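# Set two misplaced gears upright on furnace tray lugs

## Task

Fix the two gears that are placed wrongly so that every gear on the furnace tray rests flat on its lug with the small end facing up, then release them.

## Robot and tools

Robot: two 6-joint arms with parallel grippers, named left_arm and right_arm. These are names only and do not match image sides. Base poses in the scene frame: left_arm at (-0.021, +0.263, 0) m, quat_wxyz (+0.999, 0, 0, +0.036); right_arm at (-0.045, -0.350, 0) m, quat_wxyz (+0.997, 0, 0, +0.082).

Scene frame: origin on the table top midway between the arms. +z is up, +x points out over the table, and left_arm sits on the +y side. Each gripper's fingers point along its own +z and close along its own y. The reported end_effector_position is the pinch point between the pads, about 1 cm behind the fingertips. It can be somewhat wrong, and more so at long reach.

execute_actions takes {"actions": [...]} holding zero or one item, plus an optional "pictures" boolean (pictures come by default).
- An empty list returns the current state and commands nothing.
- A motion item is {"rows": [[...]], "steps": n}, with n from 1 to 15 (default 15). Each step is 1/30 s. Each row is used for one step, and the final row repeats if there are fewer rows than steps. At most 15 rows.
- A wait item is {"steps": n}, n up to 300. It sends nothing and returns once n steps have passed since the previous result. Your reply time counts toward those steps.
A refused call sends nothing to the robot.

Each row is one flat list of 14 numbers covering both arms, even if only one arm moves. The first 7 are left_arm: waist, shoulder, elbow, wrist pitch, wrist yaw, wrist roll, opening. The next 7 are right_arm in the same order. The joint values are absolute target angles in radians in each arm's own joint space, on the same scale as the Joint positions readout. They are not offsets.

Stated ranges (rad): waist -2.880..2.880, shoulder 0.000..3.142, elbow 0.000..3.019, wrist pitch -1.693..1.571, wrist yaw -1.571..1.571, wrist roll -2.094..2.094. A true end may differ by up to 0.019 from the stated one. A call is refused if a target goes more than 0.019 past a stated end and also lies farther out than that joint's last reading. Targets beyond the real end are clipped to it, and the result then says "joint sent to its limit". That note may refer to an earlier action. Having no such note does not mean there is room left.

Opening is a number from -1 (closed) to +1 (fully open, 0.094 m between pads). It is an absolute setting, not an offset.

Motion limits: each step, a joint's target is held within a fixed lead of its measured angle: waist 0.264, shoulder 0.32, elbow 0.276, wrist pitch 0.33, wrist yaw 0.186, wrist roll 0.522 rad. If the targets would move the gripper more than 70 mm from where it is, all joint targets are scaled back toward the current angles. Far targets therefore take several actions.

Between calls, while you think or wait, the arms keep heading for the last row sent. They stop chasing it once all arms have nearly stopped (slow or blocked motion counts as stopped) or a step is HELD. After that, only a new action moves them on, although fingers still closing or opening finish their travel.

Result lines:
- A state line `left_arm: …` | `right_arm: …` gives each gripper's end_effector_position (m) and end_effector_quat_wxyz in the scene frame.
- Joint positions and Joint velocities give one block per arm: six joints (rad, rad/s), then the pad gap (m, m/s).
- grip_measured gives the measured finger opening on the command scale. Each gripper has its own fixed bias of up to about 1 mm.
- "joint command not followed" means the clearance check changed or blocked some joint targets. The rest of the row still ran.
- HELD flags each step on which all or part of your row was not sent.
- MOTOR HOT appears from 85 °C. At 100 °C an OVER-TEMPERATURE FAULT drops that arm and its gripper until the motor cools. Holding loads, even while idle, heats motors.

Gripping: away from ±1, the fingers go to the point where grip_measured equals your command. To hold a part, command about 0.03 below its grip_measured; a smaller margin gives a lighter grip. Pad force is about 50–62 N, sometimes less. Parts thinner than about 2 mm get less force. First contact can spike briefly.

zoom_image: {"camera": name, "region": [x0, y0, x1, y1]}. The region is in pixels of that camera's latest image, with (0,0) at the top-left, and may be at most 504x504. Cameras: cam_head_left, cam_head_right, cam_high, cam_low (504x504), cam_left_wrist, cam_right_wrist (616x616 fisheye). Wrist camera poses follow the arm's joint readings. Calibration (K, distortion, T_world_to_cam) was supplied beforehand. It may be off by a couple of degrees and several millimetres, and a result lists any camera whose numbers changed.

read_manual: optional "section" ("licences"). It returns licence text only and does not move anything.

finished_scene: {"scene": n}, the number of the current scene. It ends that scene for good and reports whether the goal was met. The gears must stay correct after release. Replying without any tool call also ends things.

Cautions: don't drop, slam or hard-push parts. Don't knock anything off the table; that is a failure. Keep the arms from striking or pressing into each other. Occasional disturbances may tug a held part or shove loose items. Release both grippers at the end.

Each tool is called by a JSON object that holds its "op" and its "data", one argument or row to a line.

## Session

{"op": "execute_actions", "data": {
  "actions": []
}}

{"op": "zoom_image", "data": {
  "camera": "cam_high",
  "region": [40, 90, 370, 440]
}}

Scene clock: 0.00 s of 6880.00 s.
left_arm: end_effector_position=(+0.3423, +0.4236, +0.2761) grip_measured=+1.000 end_effector_quat_wxyz=(+0.378, -0.014, +0.921, -0.093) | right_arm: end_effector_position=(+0.3804, +0.2018, +0.1290) grip_measured=+1.000 end_effector_quat_wxyz=(+0.028, +0.283, +0.958, -0.021)
Joint positions: left_arm=[ 0.586  1.035  0.949 -0.908  0.589  0.45   0.094] | right_arm=[ 0.768  2.279  2.28  -1.591  0.067  1.506  0.094]
Joint velocities: left_arm=[-0.005 -0.015  0.002  0.002 -0.022 -0.051  0.   ] | right_arm=[-0.005 -0.015 -0.007 -0.002 -0.007 -0.095  0.   ]
camera_calibration (this result's frames):
cam_left_wrist: T_world_to_cam=[[-0.0510157, -0.983519, 0.173456, 0.389762], [-0.989851, 0.0267288, -0.139572, 0.367014], [0.132636, -0.178816, -0.974901, 0.421897], [0, 0, 0, 1]] pos_world=[0.327215, 0.44897, 0.394926]
cam_right_wrist: T_world_to_cam=[[-0.545479, -0.838098, 0.00666508, 0.380916], [-0.704456, 0.462777, 0.538126, 0.109881], [-0.454087, 0.288841, -0.842838, 0.344647], [0, 0, 0, 1]] pos_world=[0.441688, 0.168846, 0.228813]

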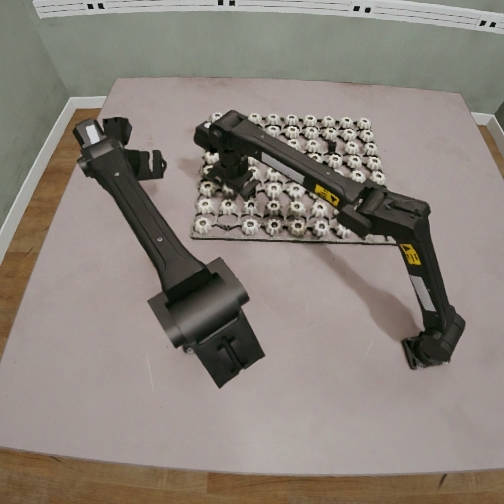

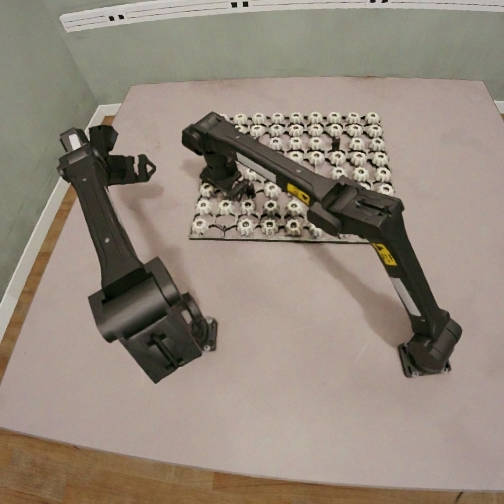

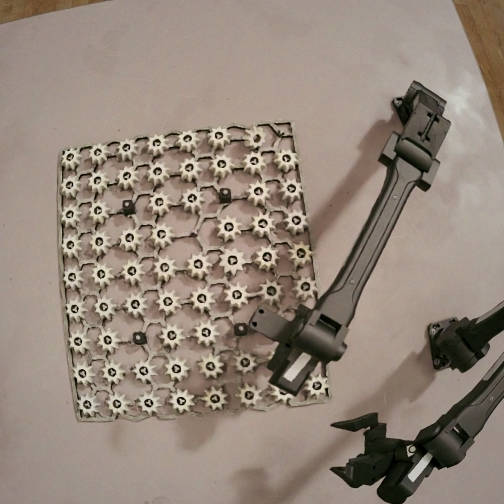

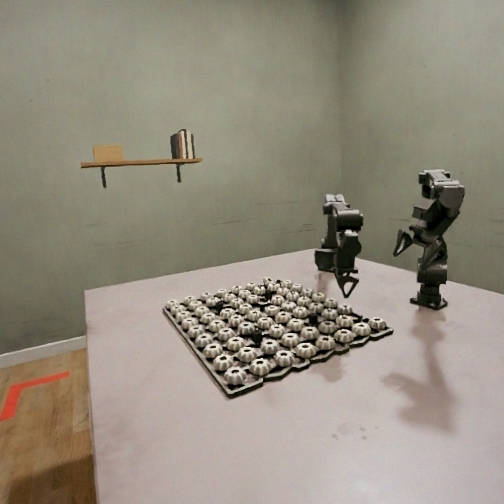

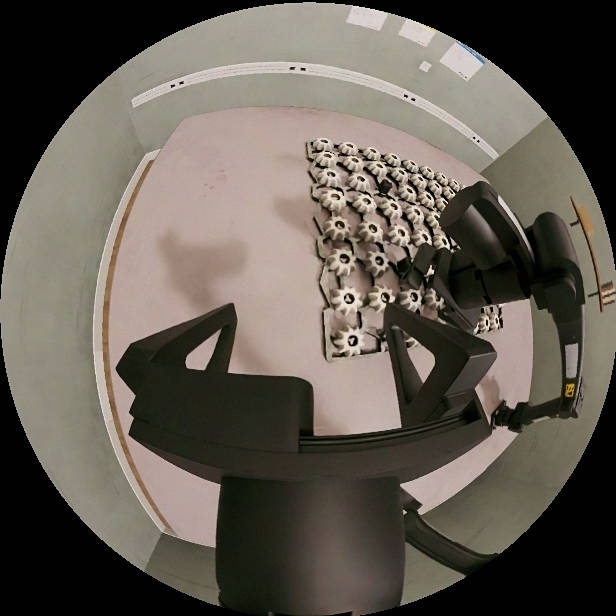

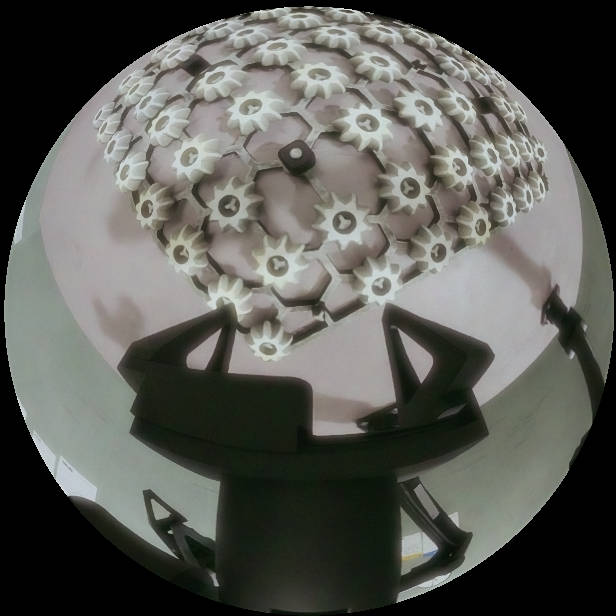

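Region (40, 90, 370, 440) of cam_high's 504x504 image, scaled by 1.440, with more detail than that image has; it fills the left 475 columns of this view, and the rest is white.

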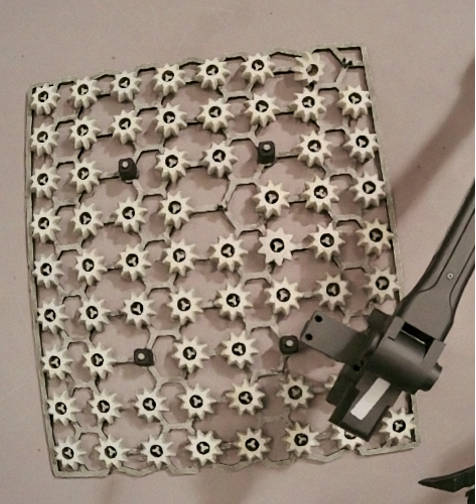

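{"op": "execute_actions", "data": {
  "actions": [
    {"rows":[[0.586,1.035,0.949,-0.908,0,0.32,0.35,0.043,1.5,1.16,-1.13,0,0,0.4]]}
  ],
  "pictures": false
}}

{"op": "execute_actions", "data": {
  "actions": [
    {"steps":30}
  ],
  "pictures": false
}}

{"op": "execute_actions", "data": {
  "actions": [
    {"rows":[[-0.5365,1.5,1.59,-1.235,0,0.32,0.35,0.043,1.57,1.16,-1.13,0,0,0.4]]}
  ],
  "pictures": false
}}

{"op": "execute_actions", "data": {
  "actions": [
    {"steps":45}
  ],
  "pictures": false
}}

{"op": "execute_actions", "data": {
  "actions": [
    {"rows":[[-0.5365,1.7,1.59,-1.235,0,0.32,0.35,0.043,1.57,1.16,-1.13,0,0,0.4]]}
  ],
  "pictures": false
}}

{"op": "execute_actions", "data": {
  "actions": [
    {"rows":[[-0.5365,1.86,1.59,-1.235,0,0.32,0.35,0.043,1.57,1.16,-1.13,0,0,0.4]]}
  ],
  "pictures": false
}}

{"op": "execute_actions", "data": {
  "actions": [
    {"steps":30}
  ]
}}

Scene clock: 38.17 s of 6880.00 s.
left_arm: end_effector_position=(+0.2967, +0.5081, +0.2520) grip_measured=+0.353 end_effector_quat_wxyz=(+0.250, -0.152, +0.947, +0.135) | right_arm: end_effector_position=(+0.4687, +0.0192, +0.1467) grip_measured=+0.402 end_effector_quat_wxyz=(+0.053, +0.207, +0.975, +0.052)
Joint positions: left_arm=[ 0.585  1.035  0.949 -0.908  0.003  0.339  0.064] | right_arm=[ 0.463  1.937  1.754 -1.238  0.008  1.045  0.066]
Joint velocities: left_arm=[ 0.015 -0.005 -0.017  0.007 -0.007 -0.081  0.001] | right_arm=[-0.962 -0.845 -1.028  0.335 -0.066 -0.96   0.001]
Steps of this call (steps 1 to 90: nothing new was sent; then 34.67 s passed at rest; steps 91 to 105: all 15 steps of this action). Readings (joint positions):
91: left_arm=[0.584 1.035 0.949 -0.908 0.506 0.434] | right_arm=[0.763 2.271 2.263 -1.571 0.057 1.483]
92: left_arm=[0.582 1.034 0.949 -0.908 0.404 0.414] | right_arm=[0.759 2.252 2.225 -1.535 0.045 1.451]
94: left_arm=[0.583 1.035 0.949 -0.908 0.206 0.385] | right_arm=[0.737 2.212 2.150 -1.470 0.030 1.391]
98: left_arm=[0.585 1.035 0.949 -0.908 0.007 0.355] | right_arm=[0.661 2.123 2.005 -1.353 0.014 1.267]
105: the state above

Scene clock: 39.17 s of 6880.00 s.
left_arm: end_effector_position=(+0.2967, +0.5081, +0.2520) grip_measured=+0.353 end_effector_quat_wxyz=(+0.251, -0.154, +0.946, +0.134) | right_arm: end_effector_position=(+0.3822, -0.2597, +0.1362) grip_measured=+0.402 end_effector_quat_wxyz=(+0.037, -0.095, +0.995, +0.004)
Joint positions: left_arm=[ 0.585  1.035  0.949 -0.908  0.003  0.335  0.064] | right_arm=[ 0.047  1.494  1.141 -1.144  0.001  0.02   0.066]
Joint velocities: left_arm=[-0.034  0.005 -0.012 -0.017  0.007 -0.037  0.   ] | right_arm=[ 0.005 -0.005  0.002 -0.017  0.007 -0.095  0.001]
Steps of this call (steps 1 to 30: the robot went on to your last target). Readings (joint positions):
1: left_arm=[0.585 1.035 0.949 -0.908 0.003 0.338] | right_arm=[0.429 1.908 1.717 -1.229 0.007 1.011]
2: left_arm=[0.585 1.035 0.949 -0.908 0.003 0.337] | right_arm=[0.395 1.878 1.680 -1.219 0.007 0.978]
4: left_arm=[0.585 1.035 0.949 -0.908 0.003 0.336] | right_arm=[0.325 1.816 1.606 -1.204 0.007 0.910]
8: left_arm=[0.585 1.035 0.949 -0.908 0.003 0.335] | right_arm=[0.172 1.677 1.436 -1.173 0.007 0.738]
30: the state above

Scene clock: 39.67 s of 6880.00 s.
left_arm: end_effector_position=(+0.4661, +0.3079, +0.2032) grip_measured=+0.353 end_effector_quat_wxyz=(+0.097, +0.121, +0.988, +0.023) | right_arm: end_effector_position=(+0.3820, -0.2597, +0.0991) grip_measured=+0.402 end_effector_quat_wxyz=(-0.006, -0.099, +0.995, -0.001)
Joint positions: left_arm=[ 0.018  1.505  1.325 -1.19  -0.005  0.334  0.064] | right_arm=[ 0.047  1.584  1.142 -1.142  0.001  0.013  0.066]
Joint velocities: left_arm=[-1.089  0.142  0.359 -0.071 -0.066  0.037  0.   ] | right_arm=[ 0.005 -0.015 -0.012  0.007  0.007 -0.037 -0.   ]
Steps of this call (steps 1 to 15: all 15 steps of this action). Readings (joint positions):
1: left_arm=[0.575 1.047 0.962 -0.944 -0.003 0.334] | right_arm=[0.047 1.498 1.141 -1.144 0.001 0.018]
2: left_arm=[0.548 1.076 0.994 -1.010 -0.005 0.334] | right_arm=[0.047 1.504 1.142 -1.143 0.001 0.017]
4: left_arm=[0.466 1.164 1.066 -1.090 -0.005 0.334] | right_arm=[0.047 1.529 1.142 -1.142 0.001 0.015]
8: left_arm=[0.294 1.354 1.197 -1.156 -0.005 0.334] | right_arm=[0.047 1.576 1.142 -1.142 0.001 0.014]
15: the state above

Scene clock: 41.17 s of 6880.00 s.
left_arm: end_effector_position=(+0.4589, +0.0231, +0.2975) grip_measured=+0.353 end_effector_quat_wxyz=(+0.188, +0.381, +0.905, -0.013) | right_arm: end_effector_position=(+0.3820, -0.2597, +0.0991) grip_measured=+0.402 end_effector_quat_wxyz=(-0.006, -0.099, +0.995, -0.001)
Joint positions: left_arm=[-0.535  1.504  1.539 -1.227  0.002  0.334  0.064] | right_arm=[ 0.047  1.584  1.142 -1.142  0.001  0.013  0.066]
Joint velocities: left_arm=[-0.015 -0.015  0.027 -0.017 -0.095 -0.022  0.   ] | right_arm=[-0.015 -0.005  0.012 -0.017  0.037  0.051 -0.001]
Steps of this call (steps 1 to 45: the robot went on to your last target). Readings (joint positions):
1: left_arm=[-0.019 1.509 1.337 -1.192 -0.005 0.334] | right_arm=[0.047 1.584 1.142 -1.142 0.001 0.013]
2: left_arm=[-0.055 1.511 1.348 -1.194 -0.005 0.334] | right_arm=[0.047 1.584 1.142 -1.142 0.001 0.013]
4: left_arm=[-0.129 1.511 1.370 -1.199 -0.005 0.334] | right_arm=[0.047 1.584 1.142 -1.142 0.001 0.013]
8: left_arm=[-0.281 1.511 1.413 -1.203 -0.005 0.334] | right_arm=[0.047 1.584 1.142 -1.142 0.001 0.013]
45: the state above
All arms were judged still, so your last target was given up. Only a new action makes them travel on or press farther. Fingers that are still opening or closing keep moving.

Scene clock: 41.67 s of 6880.00 s.
left_arm: end_effector_position=(+0.4863, +0.0094, +0.1814) grip_measured=+0.353 end_effector_quat_wxyz=(+0.080, +0.386, +0.919, -0.006) | right_arm: end_effector_position=(+0.3820, -0.2597, +0.0991) grip_measured=+0.402 end_effector_quat_wxyz=(-0.006, -0.099, +0.995, -0.001)
Joint positions: left_arm=[-0.535  1.739  1.559 -1.229  0.002  0.334  0.064] | right_arm=[ 0.047  1.584  1.142 -1.142  0.001  0.013  0.066]
Joint velocities: left_arm=[-0.015 -0.151  0.017 -0.002  0.022  0.066 -0.   ] | right_arm=[-0.005 -0.015 -0.027 -0.012  0.007  0.022 -0.   ]
Steps of this call (steps 1 to 15: all 15 steps of this action). Readings (joint positions):
1: left_arm=[-0.535 1.512 1.539 -1.228 0.002 0.334] | right_arm=[0.047 1.584 1.142 -1.142 0.001 0.013]
2: left_arm=[-0.535 1.524 1.547 -1.229 0.002 0.334] | right_arm=[0.047 1.584 1.142 -1.142 0.001 0.013]
4: left_arm=[-0.535 1.570 1.558 -1.229 0.002 0.334] | right_arm=[0.047 1.584 1.142 -1.142 0.001 0.013]
8: left_arm=[-0.535 1.684 1.559 -1.229 0.002 0.334] | right_arm=[0.047 1.584 1.142 -1.142 0.001 0.013]
15: the state above

Scene clock: 42.17 s of 6880.00 s.
left_arm: end_effector_position=(+0.4905, +0.0073, +0.1094) grip_measured=+0.353 end_effector_quat_wxyz=(+0.015, +0.388, +0.922, -0.002) | right_arm: end_effector_position=(+0.3820, -0.2597, +0.0991) grip_measured=+0.402 end_effector_quat_wxyz=(-0.006, -0.099, +0.995, -0.001)
Joint positions: left_arm=[-0.535  1.877  1.568 -1.231  0.002  0.334  0.064] | right_arm=[ 0.047  1.584  1.142 -1.142  0.001  0.012  0.066]
Joint velocities: left_arm=[-0.015 -0.044 -0.007 -0.002  0.022  0.007 -0.   ] | right_arm=[-0.005  0.015 -0.007  0.017  0.007  0.037 -0.001]
Steps of this call (steps 1 to 15: all 15 steps of this action). Readings (joint positions):
1: left_arm=[-0.535 1.742 1.559 -1.231 0.002 0.334] | right_arm=[0.047 1.584 1.142 -1.142 0.001 0.012]
2: left_arm=[-0.535 1.747 1.566 -1.231 0.002 0.334] | right_arm=[0.047 1.584 1.142 -1.142 0.001 0.012]
4: left_arm=[-0.535 1.774 1.568 -1.231 0.002 0.334] | right_arm=[0.047 1.584 1.142 -1.142 0.001 0.012]
8: left_arm=[-0.535 1.845 1.568 -1.231 0.002 0.334] | right_arm=[0.047 1.584 1.142 -1.142 0.001 0.012]
15: the state above

Scene clock: 43.17 s of 6880.00 s.
left_arm: end_effector_position=(+0.4905, +0.0073, +0.1098) grip_measured=+0.353 end_effector_quat_wxyz=(+0.016, +0.388, +0.922, -0.002) | right_arm: end_effector_position=(+0.3820, -0.2597, +0.0991) grip_measured=+0.402 end_effector_quat_wxyz=(-0.006, -0.099, +0.995, -0.001)
Joint positions: left_arm=[-0.535  1.876  1.568 -1.231  0.002  0.334  0.064] | right_arm=[ 0.047  1.584  1.142 -1.142  0.001  0.012  0.066]
Joint velocities: left_arm=[-0.015  0.005 -0.007 -0.002  0.007 -0.022 -0.001] | right_arm=[-0.005 -0.005 -0.002  0.002  0.007  0.007 -0.   ]
Steps of this call (steps 1 to 15: the robot went on to your last target; steps 16 to 30: nothing new was sent). Readings (joint positions):
1: left_arm=[-0.535 1.876 1.568 -1.231 0.002 0.334] | right_arm=[0.047 1.584 1.142 -1.142 0.001 0.012]
2: left_arm=[-0.535 1.876 1.568 -1.231 0.002 0.334] | right_arm=[0.047 1.584 1.142 -1.142 0.001 0.012]
4: left_arm=[-0.535 1.876 1.568 -1.231 0.002 0.334] | right_arm=[0.047 1.584 1.142 -1.142 0.001 0.012]
8: left_arm=[-0.535 1.876 1.568 -1.231 0.002 0.334] | right_arm=[0.047 1.584 1.142 -1.142 0.001 0.012]
30: the state above
All arms were judged still, so your last target was given up. Only a new action makes them travel on or press farther. Fingers that are still opening or closing keep moving.
camera_calibration (this result's frames):
cam_left_wrist: T_world_to_cam=[[-0.721559, -0.692251, -0.0119005, 0.363914], [-0.571839, 0.586183, 0.573924, 0.214174], [-0.390324, 0.420925, -0.818822, 0.40067], [0, 0, 0, 1]] pos_world=[0.54145, -0.0422775, 0.209488]
cam_right_wrist: T_world_to_cam=[[0.193467, -0.980988, -0.0152824, -0.322006], [-0.781088, -0.163432, 0.602654, 0.20099], [-0.593694, -0.104657, -0.797856, 0.400136], [0, 0, 0, 1]] pos_world=[0.456847, -0.241158, 0.193203]

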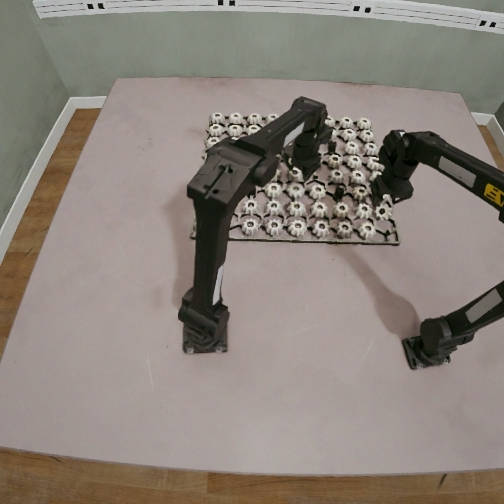

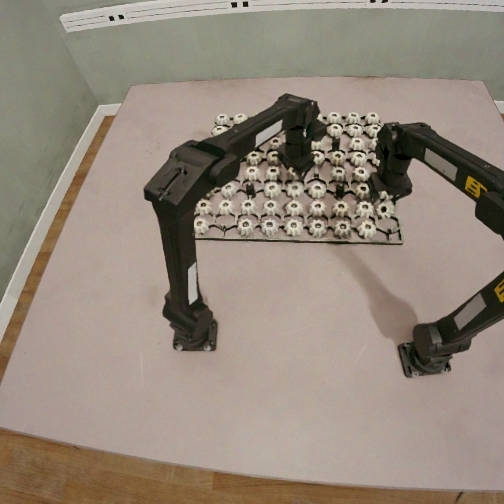

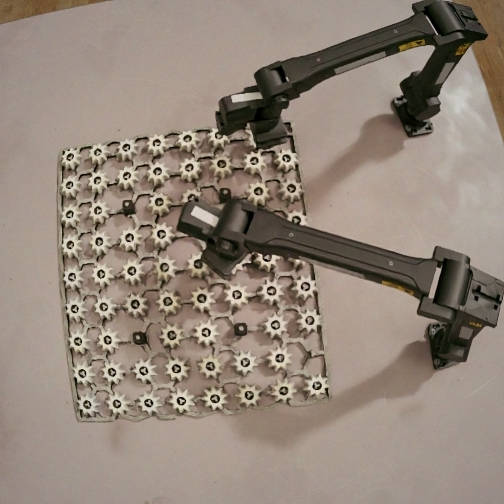

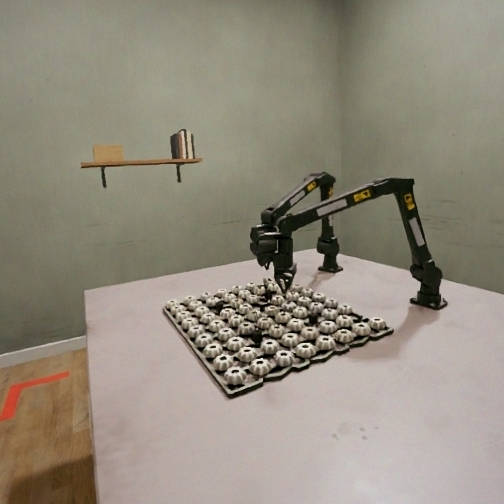

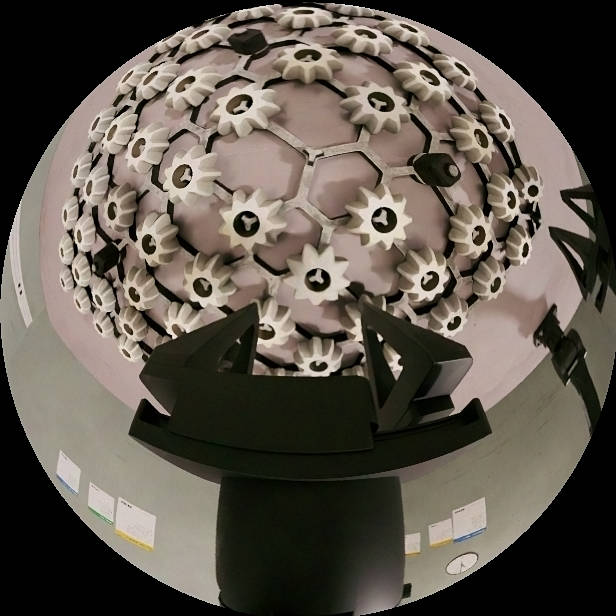

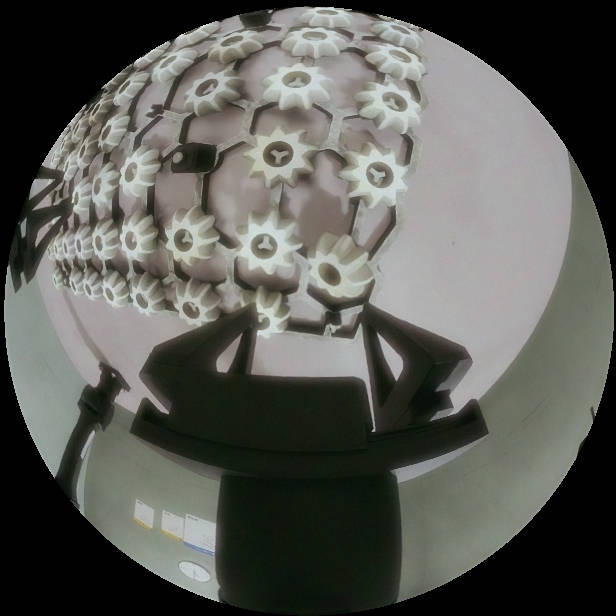

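{"op": "execute_actions", "data": {
  "actions": [
    {"rows":[[-0.539,1.90,1.50,-1.16,0,0.32,0.35,0.158,1.59,1.06,-1.03,0.4,1.57,0.6]]}
  ],
  "pictures": false
}}

{"op": "execute_actions", "data": {
  "actions": [
    {"rows":[[-0.539,1.932,1.455,-1.078,0,0.32,0.35,0.158,1.59,1.06,-1.03,0.4,1.57,0.6]]}
  ],
  "pictures": false
}}

{"op": "execute_actions", "data": {
  "actions": [
    {"steps":30}
  ]
}}

Scene clock: 77.77 s of 6880.00 s.
left_arm: end_effector_position=(+0.4812, +0.0119, +0.0773) grip_measured=+0.353 end_effector_quat_wxyz=(+0.005, +0.388, +0.922, -0.001) | right_arm: end_effector_position=(+0.3750, -0.2782, +0.0771) grip_measured=+0.598 end_effector_quat_wxyz=(+0.141, +0.480, +0.855, -0.138)
Joint positions: left_arm=[-0.535  1.892  1.502 -1.17   0.002  0.334  0.064] | right_arm=[ 0.164  1.594  1.049 -1.043  0.397  1.354  0.075]
Joint velocities: left_arm=[-0.005  0.005 -0.012  0.007  0.022  0.051  0.001] | right_arm=[-0.034 -0.005 -0.002  0.002 -0.007  1.37   0.001]
Steps of this call (steps 1 to 90: nothing new was sent; then 31.10 s passed at rest; steps 91 to 105: all 15 steps of this action). Readings (joint positions):
91: left_arm=[-0.535 1.876 1.561 -1.219 0.002 0.334] | right_arm=[0.057 1.583 1.131 -1.122 0.089 0.087]
92: left_arm=[-0.535 1.874 1.548 -1.198 0.002 0.334] | right_arm=[0.072 1.580 1.113 -1.087 0.194 0.186]
94: left_arm=[-0.535 1.875 1.524 -1.178 0.002 0.334] | right_arm=[0.118 1.582 1.077 -1.056 0.355 0.382]
98: left_arm=[-0.535 1.888 1.503 -1.174 0.002 0.334] | right_arm=[0.172 1.593 1.049 -1.049 0.393 0.770]
105: the state above

Scene clock: 78.27 s of 6880.00 s.
left_arm: end_effector_position=(+0.4815, +0.0118, +0.0455) grip_measured=+0.353 end_effector_quat_wxyz=(+0.009, +0.388, +0.922, -0.001) | right_arm: end_effector_position=(+0.3752, -0.2788, +0.0771) grip_measured=+0.598 end_effector_quat_wxyz=(+0.154, +0.562, +0.803, -0.124)
Joint positions: left_arm=[-0.535  1.924  1.459 -1.089  0.002  0.334  0.064] | right_arm=[ 0.163  1.594  1.049 -1.043  0.398  1.55   0.075]
Joint velocities: left_arm=[ 0.005  0.005  0.007 -0.017 -0.051  0.007  0.   ] | right_arm=[-0.005 -0.005  0.002 -0.017 -0.051  0.022  0.   ]
Steps of this call (steps 1 to 15: all 15 steps of this action). Readings (joint positions):
1: left_arm=[-0.535 1.893 1.496 -1.155 0.002 0.334] | right_arm=[0.163 1.594 1.049 -1.043 0.398 1.395]
2: left_arm=[-0.535 1.893 1.489 -1.129 0.002 0.334] | right_arm=[0.163 1.594 1.049 -1.043 0.398 1.428]
4: left_arm=[-0.535 1.899 1.476 -1.100 0.002 0.334] | right_arm=[0.163 1.594 1.049 -1.043 0.398 1.475]
8: left_arm=[-0.535 1.917 1.461 -1.091 0.002 0.334] | right_arm=[0.163 1.594 1.049 -1.043 0.398 1.524]
15: the state above

Scene clock: 79.27 s of 6880.00 s.
left_arm: end_effector_position=(+0.4815, +0.0118, +0.0455) grip_measured=+0.353 end_effector_quat_wxyz=(+0.009, +0.388, +0.922, -0.001) | right_arm: end_effector_position=(+0.3752, -0.2788, +0.0771) grip_measured=+0.598 end_effector_quat_wxyz=(+0.155, +0.565, +0.801, -0.123)
Joint positions: left_arm=[-0.535  1.924  1.459 -1.089  0.002  0.334  0.064] | right_arm=[ 0.163  1.594  1.049 -1.043  0.398  1.557  0.075]
Joint velocities: left_arm=[-0.015  0.005 -0.002 -0.007 -0.022  0.022 -0.001] | right_arm=[-0.005  0.005  0.012  0.007  0.11  -0.007 -0.   ]
Steps of this call (steps 1 to 15: the robot went on to your last target; steps 16 to 30: nothing new was sent). Readings (joint positions):
1: left_arm=[-0.535 1.924 1.459 -1.089 0.002 0.334] | right_arm=[0.163 1.594 1.049 -1.043 0.398 1.552]
2: left_arm=[-0.535 1.924 1.459 -1.089 0.002 0.334] | right_arm=[0.163 1.594 1.049 -1.043 0.398 1.553]
4: left_arm=[-0.535 1.924 1.459 -1.089 0.002 0.334] | right_arm=[0.163 1.594 1.049 -1.043 0.398 1.555]
8: left_arm=[-0.535 1.924 1.459 -1.089 0.002 0.334] | right_arm=[0.163 1.594 1.049 -1.043 0.398 1.556]
30: the state above
All arms were judged still, so your last target was given up. Only a new action makes them travel on or press farther. Fingers that are still opening or closing keep moving.
camera_calibration (this result's frames):
cam_left_wrist: T_world_to_cam=[[-0.721679, -0.692191, -0.00714192, 0.359588], [-0.56452, 0.582536, 0.584781, 0.239322], [-0.40062, 0.426056, -0.81116, 0.347117], [0, 0, 0, 1]] pos_world=[0.533671, -0.0384014, 0.144185]
cam_right_wrist: T_world_to_cam=[[-0.941948, -0.335706, 0.0060054, 0.264526], [-0.325015, 0.916147, 0.234606, 0.363974], [-0.0842604, 0.219035, -0.972072, 0.289069], [0, 0, 0, 1]] pos_world=[0.391823, -0.307967, 0.194017]

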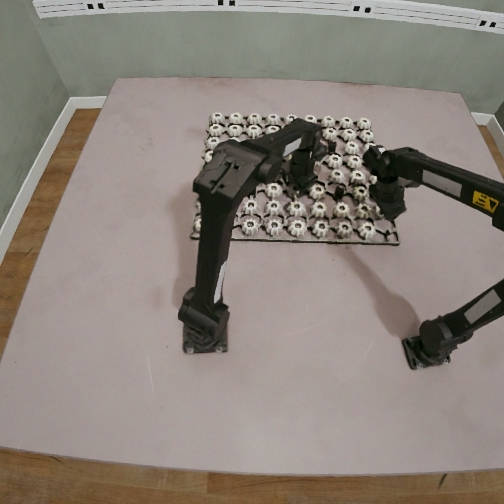

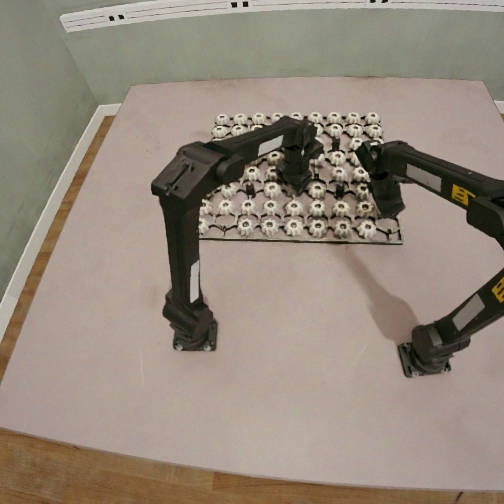

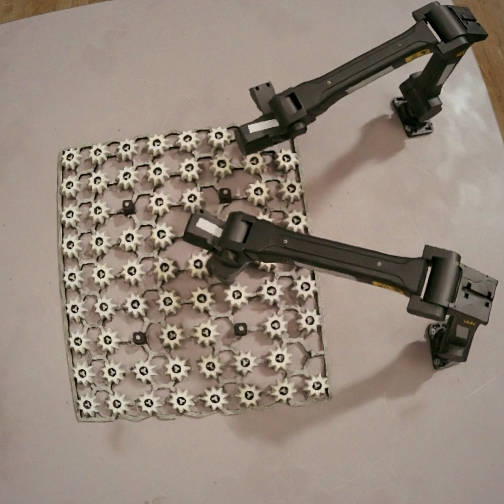

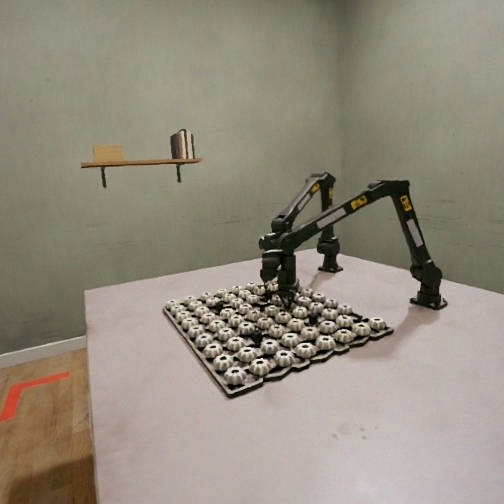

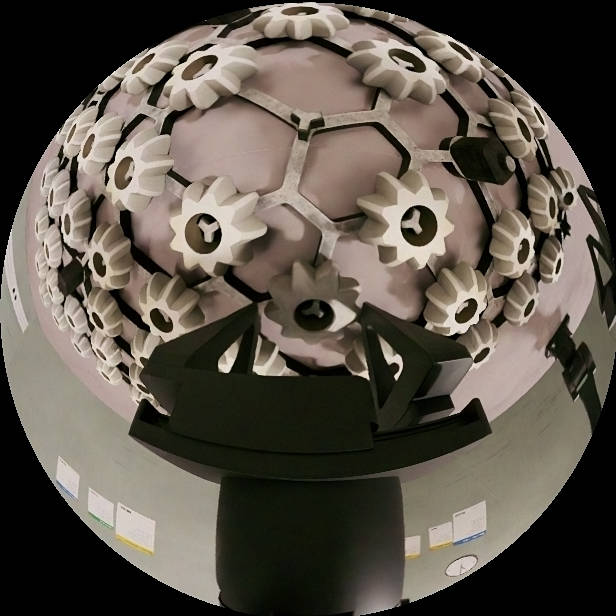

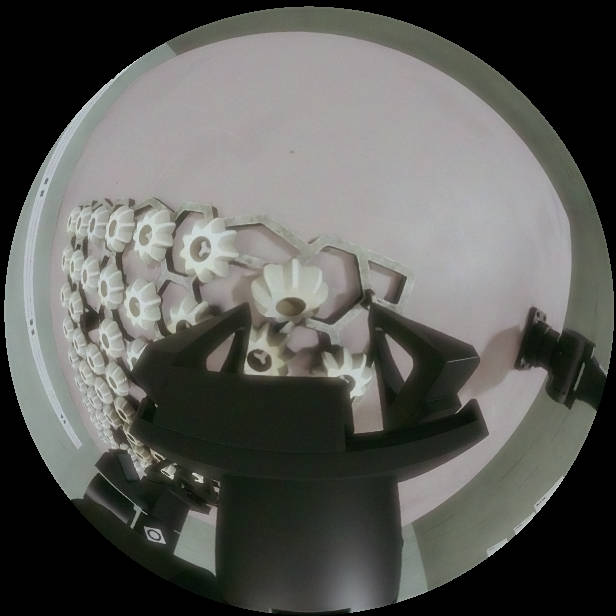

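{"op": "execute_actions", "data": {
  "actions": [
    {"rows":[[-0.539,1.95,1.45,-1.078,0,0.32,0.35,0.142,1.635,1.12,-1.005,0.4,1.57,0.6]]}
  ],
  "pictures": false
}}

{"op": "execute_actions", "data": {
  "actions": [
    {"rows":[[-0.539,1.95,1.45,-1.078,0,0.32,0.12,0.142,1.67,1.065,-0.955,0.4,1.57,0.6]]}
  ],
  "pictures": false
}}

{"op": "execute_actions", "data": {
  "actions": [
    {"rows":[[-0.539,1.86,1.56,-1.22,0,0.32,0.12,0.142,1.70,1.045,-0.905,0.4,1.57,0.6]]}
  ],
  "pictures": false
}}

{"op": "execute_actions", "data": {
  "actions": [
    {"steps":20}
  ]
}}

Scene clock: 104.23 s of 6880.00 s.
left_arm: end_effector_position=(+0.4810, +0.0120, +0.0424) grip_measured=+0.353 end_effector_quat_wxyz=(+0.006, +0.388, +0.922, -0.001) | right_arm: end_effector_position=(+0.3903, -0.2812, +0.0690) grip_measured=+0.598 end_effector_quat_wxyz=(+0.157, +0.572, +0.796, -0.119)
Joint positions: left_arm=[-0.535  1.929  1.459 -1.089  0.002  0.334  0.064] | right_arm=[ 0.146  1.633  1.074 -1.016  0.398  1.558  0.075]
Joint velocities: left_arm=[-0.005  0.005  0.007  0.012  0.022 -0.022 -0.001] | right_arm=[-0.005 -0.015 -0.007 -0.012 -0.022 -0.037 -0.   ]
Steps of this call (steps 1 to 90: nothing new was sent; then 21.47 s passed at rest; steps 91 to 105: all 15 steps of this action). Readings (joint positions):
91: left_arm=[-0.535 1.924 1.459 -1.089 0.002 0.334] | right_arm=[0.162 1.596 1.051 -1.040 0.398 1.558]
92: left_arm=[-0.535 1.924 1.459 -1.089 0.002 0.334] | right_arm=[0.160 1.601 1.055 -1.034 0.398 1.558]
94: left_arm=[-0.535 1.925 1.459 -1.089 0.002 0.334] | right_arm=[0.154 1.615 1.067 -1.023 0.398 1.558]
98: left_arm=[-0.535 1.928 1.459 -1.089 0.002 0.334] | right_arm=[0.147 1.632 1.074 -1.016 0.398 1.558]
105: the state above

Scene clock: 104.73 s of 6880.00 s.
left_arm: end_effector_position=(+0.4805, +0.0114, +0.0421) grip_measured=+0.200 end_effector_quat_wxyz=(+0.006, +0.388, +0.922, -0.002) | right_arm: end_effector_position=(+0.3932, -0.2802, +0.0501) grip_measured=+0.598 end_effector_quat_wxyz=(+0.157, +0.572, +0.796, -0.120)
Joint positions: left_arm=[-0.536  1.929  1.458 -1.088  0.003  0.333  0.056] | right_arm=[ 0.146  1.669  1.061 -0.968  0.398  1.558  0.075]
Joint velocities: left_arm=[-0.005 -0.005  0.002 -0.002 -0.007  0.051  0.   ] | right_arm=[-0.005 -0.015 -0.007 -0.002 -0.066 -0.007 -0.001]
Steps of this call (steps 1 to 15: all 15 steps of this action). Readings (joint positions):
1: left_arm=[-0.536 1.929 1.459 -1.089 0.004 0.334] | right_arm=[0.146 1.635 1.072 -1.008 0.398 1.558]
2: left_arm=[-0.536 1.929 1.458 -1.089 0.003 0.333] | right_arm=[0.146 1.637 1.071 -0.993 0.398 1.558]
4: left_arm=[-0.536 1.929 1.458 -1.088 0.003 0.333] | right_arm=[0.146 1.648 1.070 -0.976 0.398 1.558]
8: left_arm=[-0.536 1.929 1.458 -1.088 0.003 0.333] | right_arm=[0.146 1.666 1.064 -0.968 0.398 1.558]
15: the state above

Scene clock: 105.23 s of 6880.00 s.
left_arm: end_effector_position=(+0.4702, +0.0159, +0.0778) grip_measured=+0.200 end_effector_quat_wxyz=(-0.016, +0.388, +0.921, -0.000) | right_arm: end_effector_position=(+0.3932, -0.2803, +0.0317) grip_measured=+0.598 end_effector_quat_wxyz=(+0.158, +0.572, +0.796, -0.119)
Joint positions: left_arm=[-0.538  1.889  1.498 -1.211  0.002  0.333  0.056] | right_arm=[ 0.146  1.699  1.042 -0.918  0.398  1.558  0.075]
Joint velocities: left_arm=[-0.005 -0.005 -0.007 -0.012 -0.007 -0.066 -0.   ] | right_arm=[-0.015 -0.024 -0.007 -0.007 -0.022 -0.022 -0.001]
Steps of this call (steps 1 to 15: all 15 steps of this action). Readings (joint positions):
1: left_arm=[-0.536 1.928 1.464 -1.106 0.003 0.333] | right_arm=[0.146 1.670 1.059 -0.959 0.398 1.558]
2: left_arm=[-0.536 1.928 1.472 -1.129 0.005 0.333] | right_arm=[0.146 1.671 1.056 -0.943 0.398 1.558]
4: left_arm=[-0.538 1.924 1.491 -1.165 0.004 0.333] | right_arm=[0.146 1.679 1.051 -0.925 0.398 1.558]
8: left_arm=[-0.538 1.899 1.498 -1.205 0.002 0.333] | right_arm=[0.146 1.695 1.044 -0.919 0.398 1.558]
15: the state above

Scene clock: 105.90 s of 6880.00 s.
left_arm: end_effector_position=(+0.4702, +0.0159, +0.0778) grip_measured=+0.200 end_effector_quat_wxyz=(-0.016, +0.388, +0.921, -0.000) | right_arm: end_effector_position=(+0.3932, -0.2803, +0.0317) grip_measured=+0.598 end_effector_quat_wxyz=(+0.158, +0.572, +0.796, -0.119)
Joint positions: left_arm=[-0.538  1.889  1.498 -1.211  0.002  0.333  0.056] | right_arm=[ 0.146  1.699  1.042 -0.918  0.398  1.558  0.075]
Joint velocities: left_arm=[-0.015 -0.005 -0.002 -0.002  0.007 -0.007 -0.   ] | right_arm=[-0.005  0.005 -0.002 -0.012  0.066 -0.066  0.   ]
Steps of this call (steps 1 to 15: the robot went on to your last target; steps 16 to 20: nothing new was sent). Readings (joint positions):
1: left_arm=[-0.538 1.889 1.498 -1.211 0.002 0.333] | right_arm=[0.146 1.699 1.042 -0.918 0.398 1.558]
2: left_arm=[-0.538 1.889 1.498 -1.211 0.002 0.333] | right_arm=[0.146 1.699 1.042 -0.918 0.398 1.558]
4: left_arm=[-0.538 1.889 1.498 -1.211 0.002 0.333] | right_arm=[0.146 1.699 1.042 -0.918 0.398 1.558]
8: left_arm=[-0.538 1.889 1.498 -1.211 0.002 0.333] | right_arm=[0.146 1.699 1.042 -0.918 0.398 1.558]
20: the state above
All arms were judged still, so your last target was given up. Only a new action makes them travel on or press farther. Fingers that are still opening or closing keep moving.
camera_calibration (this result's frames):
cam_left_wrist: T_world_to_cam=[[-0.722931, -0.690847, 0.0100321, 0.35372], [-0.536874, 0.570828, 0.621225, 0.195997], [-0.434898, 0.443717, -0.783568, 0.3808], [0, 0, 0, 1]] pos_world=[0.52655, -0.0364818, 0.173076]
cam_right_wrist: T_world_to_cam=[[-0.947432, -0.319879, -0.00710459, 0.288244], [-0.312579, 0.920612, 0.234026, 0.378289], [-0.0683192, 0.223944, -0.972204, 0.241914], [0, 0, 0, 1]] pos_world=[0.407864, -0.31023, 0.148708]

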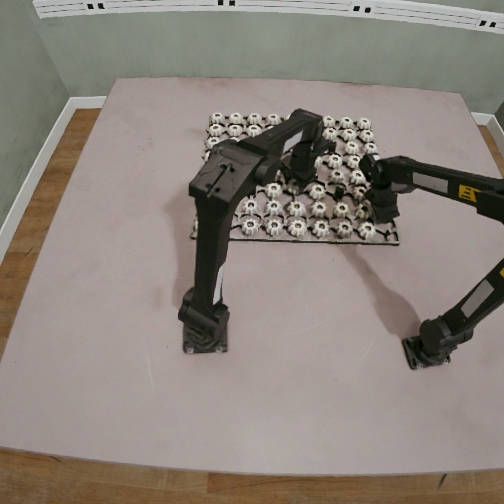

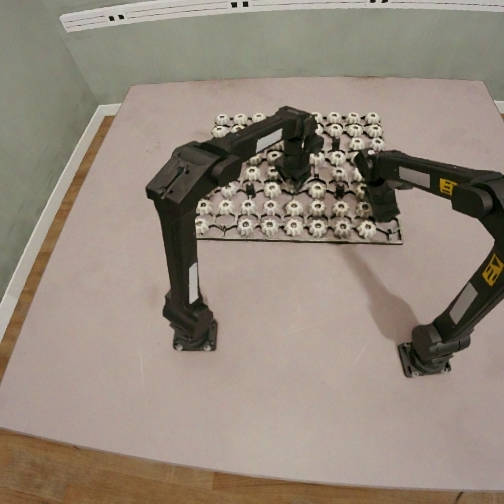

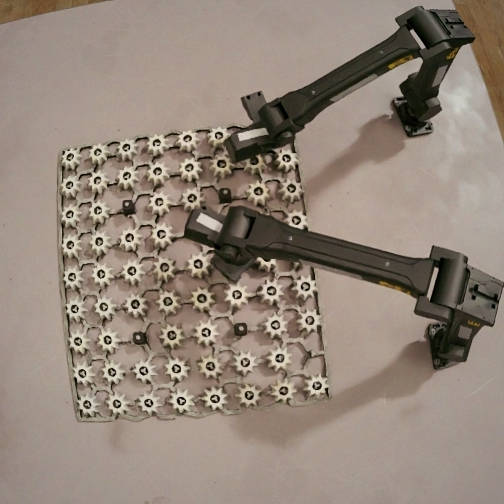

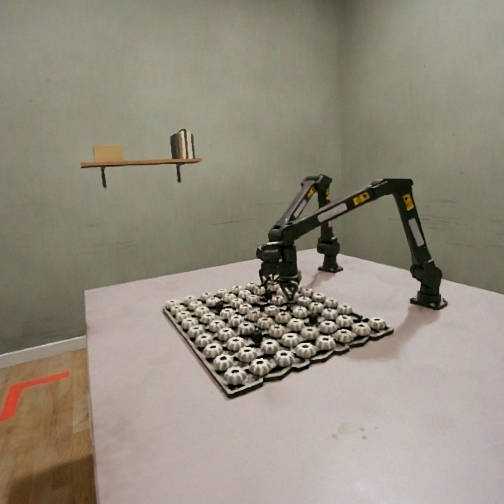

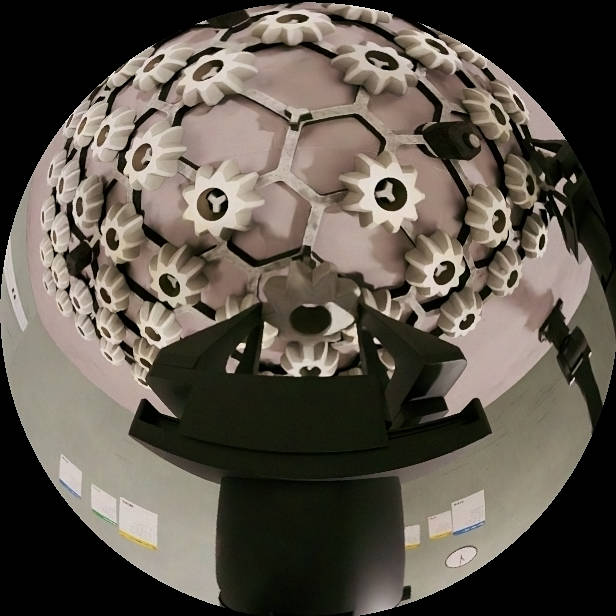

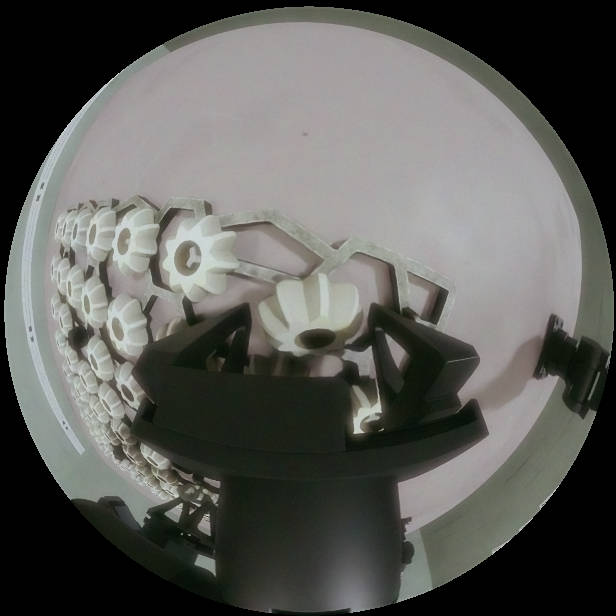

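{"op": "execute_actions", "data": {
  "actions": [
    {"rows":[[-0.539,1.6,1.56,-1.22,0,0.32,0.14,0.142,1.70,1.045,-0.905,0.4,1.57,0.12]],"steps":12}
  ],
  "pictures": false
}}

{"op": "execute_actions", "data": {
  "actions": [
    {"rows":[[-1.682,0.35,0.71,-0.30,0,0,0.14,0.142,1.61,1.13,-1.03,0.4,1.57,0.12]]}
  ],
  "pictures": false
}}

{"op": "execute_actions", "data": {
  "actions": [
    {"rows":[[-1.682,0.35,0.71,-0.30,0,0,0.14,-0.105,1.62,1.175,-1.074,-0.2,1.57,0.12]]}
  ],
  "pictures": false
}}

{"op": "execute_actions", "data": {
  "actions": [
    {"steps":60}
  ]
}}

Scene clock: 136.37 s of 6880.00 s.
left_arm: end_effector_position=(+0.4707, +0.0156, +0.1705) grip_measured=+0.200 end_effector_quat_wxyz=(+0.071, +0.388, +0.919, -0.006) | right_arm: end_effector_position=(+0.3932, -0.2804, +0.0316) grip_measured=+0.203 end_effector_quat_wxyz=(+0.158, +0.573, +0.796, -0.119)
Joint positions: left_arm=[-0.538  1.713  1.498 -1.213  0.002  0.333  0.056] | right_arm=[ 0.146  1.699  1.041 -0.917  0.398  1.558  0.057]
Joint velocities: left_arm=[ 0.005 -0.63   0.017  0.012 -0.007 -0.007 -0.   ] | right_arm=[ 0.005 -0.005 -0.012 -0.017 -0.022 -0.022  0.   ]
Steps of this call (steps 1 to 90: nothing new was sent; then 27.07 s passed at rest; steps 91 to 102: all 12 steps of this action). Readings (joint positions):
91: left_arm=[-0.538 1.885 1.498 -1.211 0.002 0.333] | right_arm=[0.146 1.699 1.042 -0.918 0.398 1.558]
92: left_arm=[-0.538 1.880 1.498 -1.212 0.002 0.333] | right_arm=[0.146 1.699 1.041 -0.917 0.398 1.558]
94: left_arm=[-0.538 1.861 1.498 -1.213 0.002 0.333] | right_arm=[0.146 1.699 1.041 -0.917 0.398 1.558]
98: left_arm=[-0.538 1.795 1.498 -1.213 0.002 0.333] | right_arm=[0.146 1.699 1.041 -0.917 0.398 1.558]
102: the state above

Scene clock: 136.87 s of 6880.00 s.
left_arm: end_effector_position=(+0.2201, -0.1183, +0.2256) grip_measured=+0.200 end_effector_quat_wxyz=(+0.344, +0.486, +0.786, -0.166) | right_arm: end_effector_position=(+0.3902, -0.2809, +0.0709) grip_measured=+0.203 end_effector_quat_wxyz=(+0.157, +0.573, +0.796, -0.118)
Joint positions: left_arm=[-1.079  1.095  0.835 -0.527 -0.002  0.101  0.056] | right_arm=[ 0.146  1.63   1.075 -1.02   0.396  1.558  0.057]
Joint velocities: left_arm=[-1.587 -1.353 -1.131  0.96  -0.022 -0.198  0.001] | right_arm=[-0.015 -0.024 -0.017 -0.012 -0.007  0.007 -0.   ]
Steps of this call (steps 1 to 15: all 15 steps of this action). Readings (joint positions):
1: left_arm=[-0.544 1.687 1.481 -1.187 -0.001 0.314] | right_arm=[0.146 1.696 1.046 -0.933 0.397 1.558]
2: left_arm=[-0.552 1.650 1.446 -1.132 -0.006 0.289] | right_arm=[0.146 1.693 1.051 -0.965 0.396 1.558]
4: left_arm=[-0.594 1.571 1.362 -1.041 -0.008 0.246] | right_arm=[0.146 1.675 1.055 -1.002 0.396 1.558]
8: left_arm=[-0.734 1.410 1.179 -0.858 -0.008 0.179] | right_arm=[0.146 1.638 1.064 -1.019 0.396 1.558]
15: the state above

Scene clock: 137.37 s of 6880.00 s.
left_arm: end_effector_position=(-0.0302, -0.0588, +0.4247) grip_measured=+0.200 end_effector_quat_wxyz=(+0.476, +0.543, +0.507, -0.470) | right_arm: end_effector_position=(+0.3955, -0.2990, +0.0711) grip_measured=+0.203 end_effector_quat_wxyz=(-0.074, +0.685, +0.722, +0.063)
Joint positions: left_arm=[-1.667  0.44   0.698 -0.363  0.005  0.04   0.056] | right_arm=[-0.122  1.636  1.115 -1.062 -0.195  1.558  0.057]
Joint velocities: left_arm=[-0.386 -1.382 -0.002  0.398  0.051 -0.183  0.   ] | right_arm=[ 0.249 -0.015 -0.007 -0.012 -0.081  0.037 -0.001]
Steps of this call (steps 1 to 15: all 15 steps of this action). Readings (joint positions):
1: left_arm=[-1.133 1.050 0.799 -0.500 -0.001 0.095] | right_arm=[0.134 1.630 1.078 -1.024 0.339 1.558]
2: left_arm=[-1.185 1.007 0.771 -0.480 0.000 0.089] | right_arm=[0.111 1.630 1.082 -1.032 0.256 1.558]
4: left_arm=[-1.285 0.923 0.733 -0.451 0.002 0.080] | right_arm=[0.033 1.632 1.088 -1.046 0.086 1.558]
8: left_arm=[-1.467 0.760 0.704 -0.416 0.003 0.066] | right_arm=[-0.125 1.636 1.106 -1.060 -0.181 1.558]
15: the state above

Scene clock: 139.37 s of 6880.00 s.
left_arm: end_effector_position=(-0.0342, -0.0363, +0.4556) grip_measured=+0.200 end_effector_quat_wxyz=(+0.495, +0.512, +0.483, -0.509) | right_arm: end_effector_position=(+0.3943, -0.2894, +0.0712) grip_measured=+0.203 end_effector_quat_wxyz=(-0.076, +0.677, +0.729, +0.063)
Joint positions: left_arm=[-1.684  0.366  0.696 -0.321  0.003  0.015  0.056] | right_arm=[-0.101  1.636  1.115 -1.063 -0.197  1.558  0.057]
Joint velocities: left_arm=[ 0.005 -0.015 -0.012  0.002  0.037  0.007 -0.001] | right_arm=[-0.005 -0.015 -0.007 -0.007  0.007  0.066  0.   ]
Steps of this call (steps 1 to 30: the robot went on to your last target; steps 31 to 60: nothing new was sent). Readings (joint positions):
1: left_arm=[-1.677 0.396 0.698 -0.350 0.005 0.035] | right_arm=[-0.114 1.636 1.115 -1.063 -0.196 1.558]
2: left_arm=[-1.682 0.359 0.698 -0.338 0.005 0.031] | right_arm=[-0.107 1.636 1.115 -1.063 -0.197 1.558]
4: left_arm=[-1.684 0.313 0.698 -0.323 0.003 0.026] | right_arm=[-0.101 1.636 1.115 -1.063 -0.197 1.558]
8: left_arm=[-1.684 0.321 0.698 -0.321 0.003 0.019] | right_arm=[-0.101 1.636 1.115 -1.063 -0.197 1.558]
60: the state above
All arms were judged still, so your last target was given up. Only a new action makes them travel on or press farther. Fingers that are still opening or closing keep moving.
camera_calibration (this result's frames):
cam_left_wrist: T_world_to_cam=[[-0.998912, 0.0395458, -0.0247209, -0.017852], [0.0432983, 0.589453, -0.806642, 0.391336], [-0.0173275, -0.806834, -0.590524, 0.361547], [0, 0, 0, 1]] pos_world=[-0.028512, 0.0617408, 0.528729]
cam_right_wrist: T_world_to_cam=[[-0.997642, -0.0684363, -0.005101, 0.379091], [-0.0498598, 0.67175, 0.739098, 0.166143], [-0.0471546, 0.73761, -0.673579, 0.401436], [0, 0, 0, 1]] pos_world=[0.405411, -0.381766, 0.149536]

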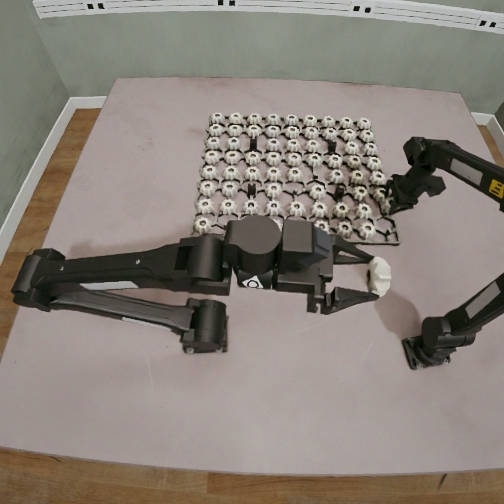

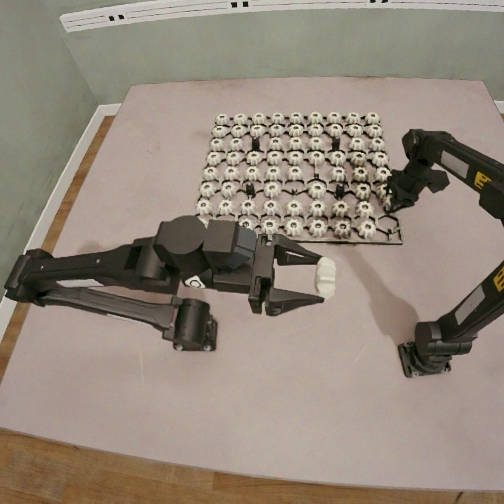

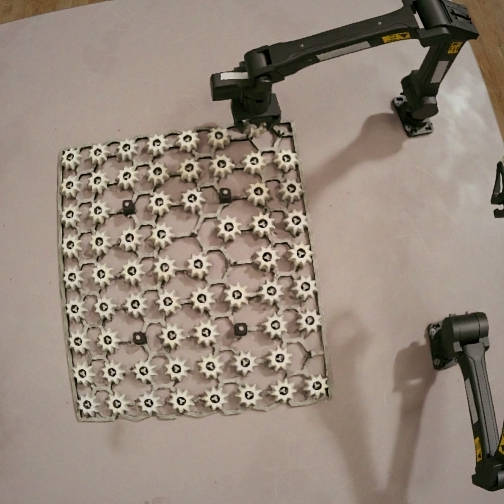

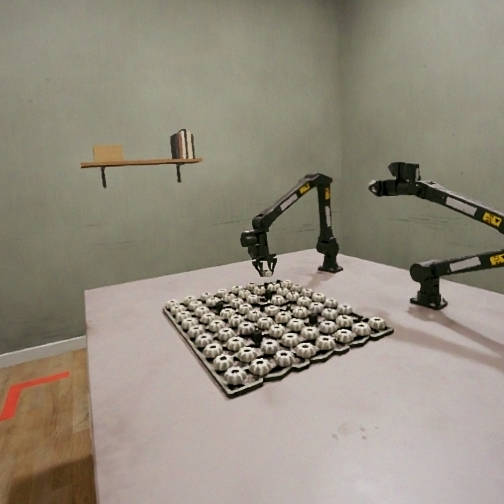

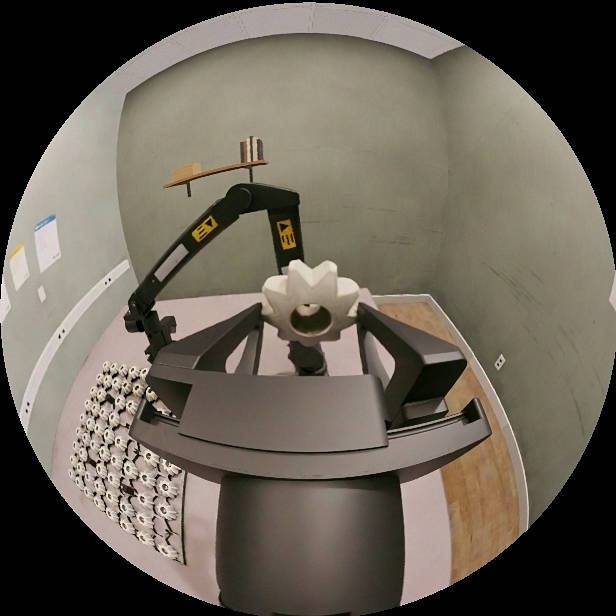

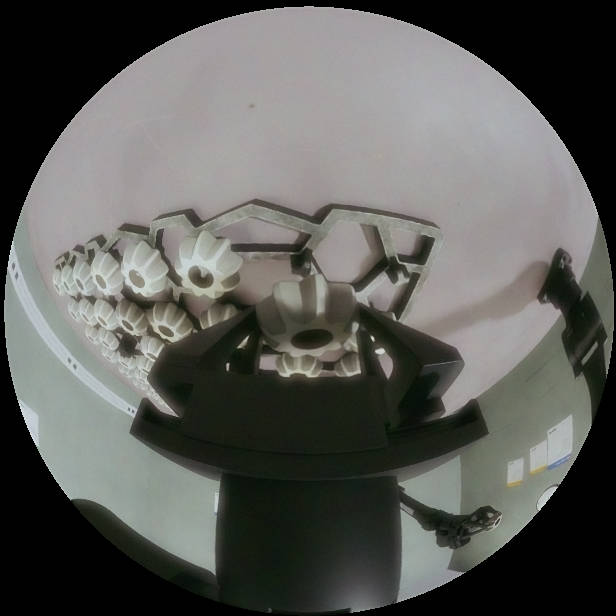

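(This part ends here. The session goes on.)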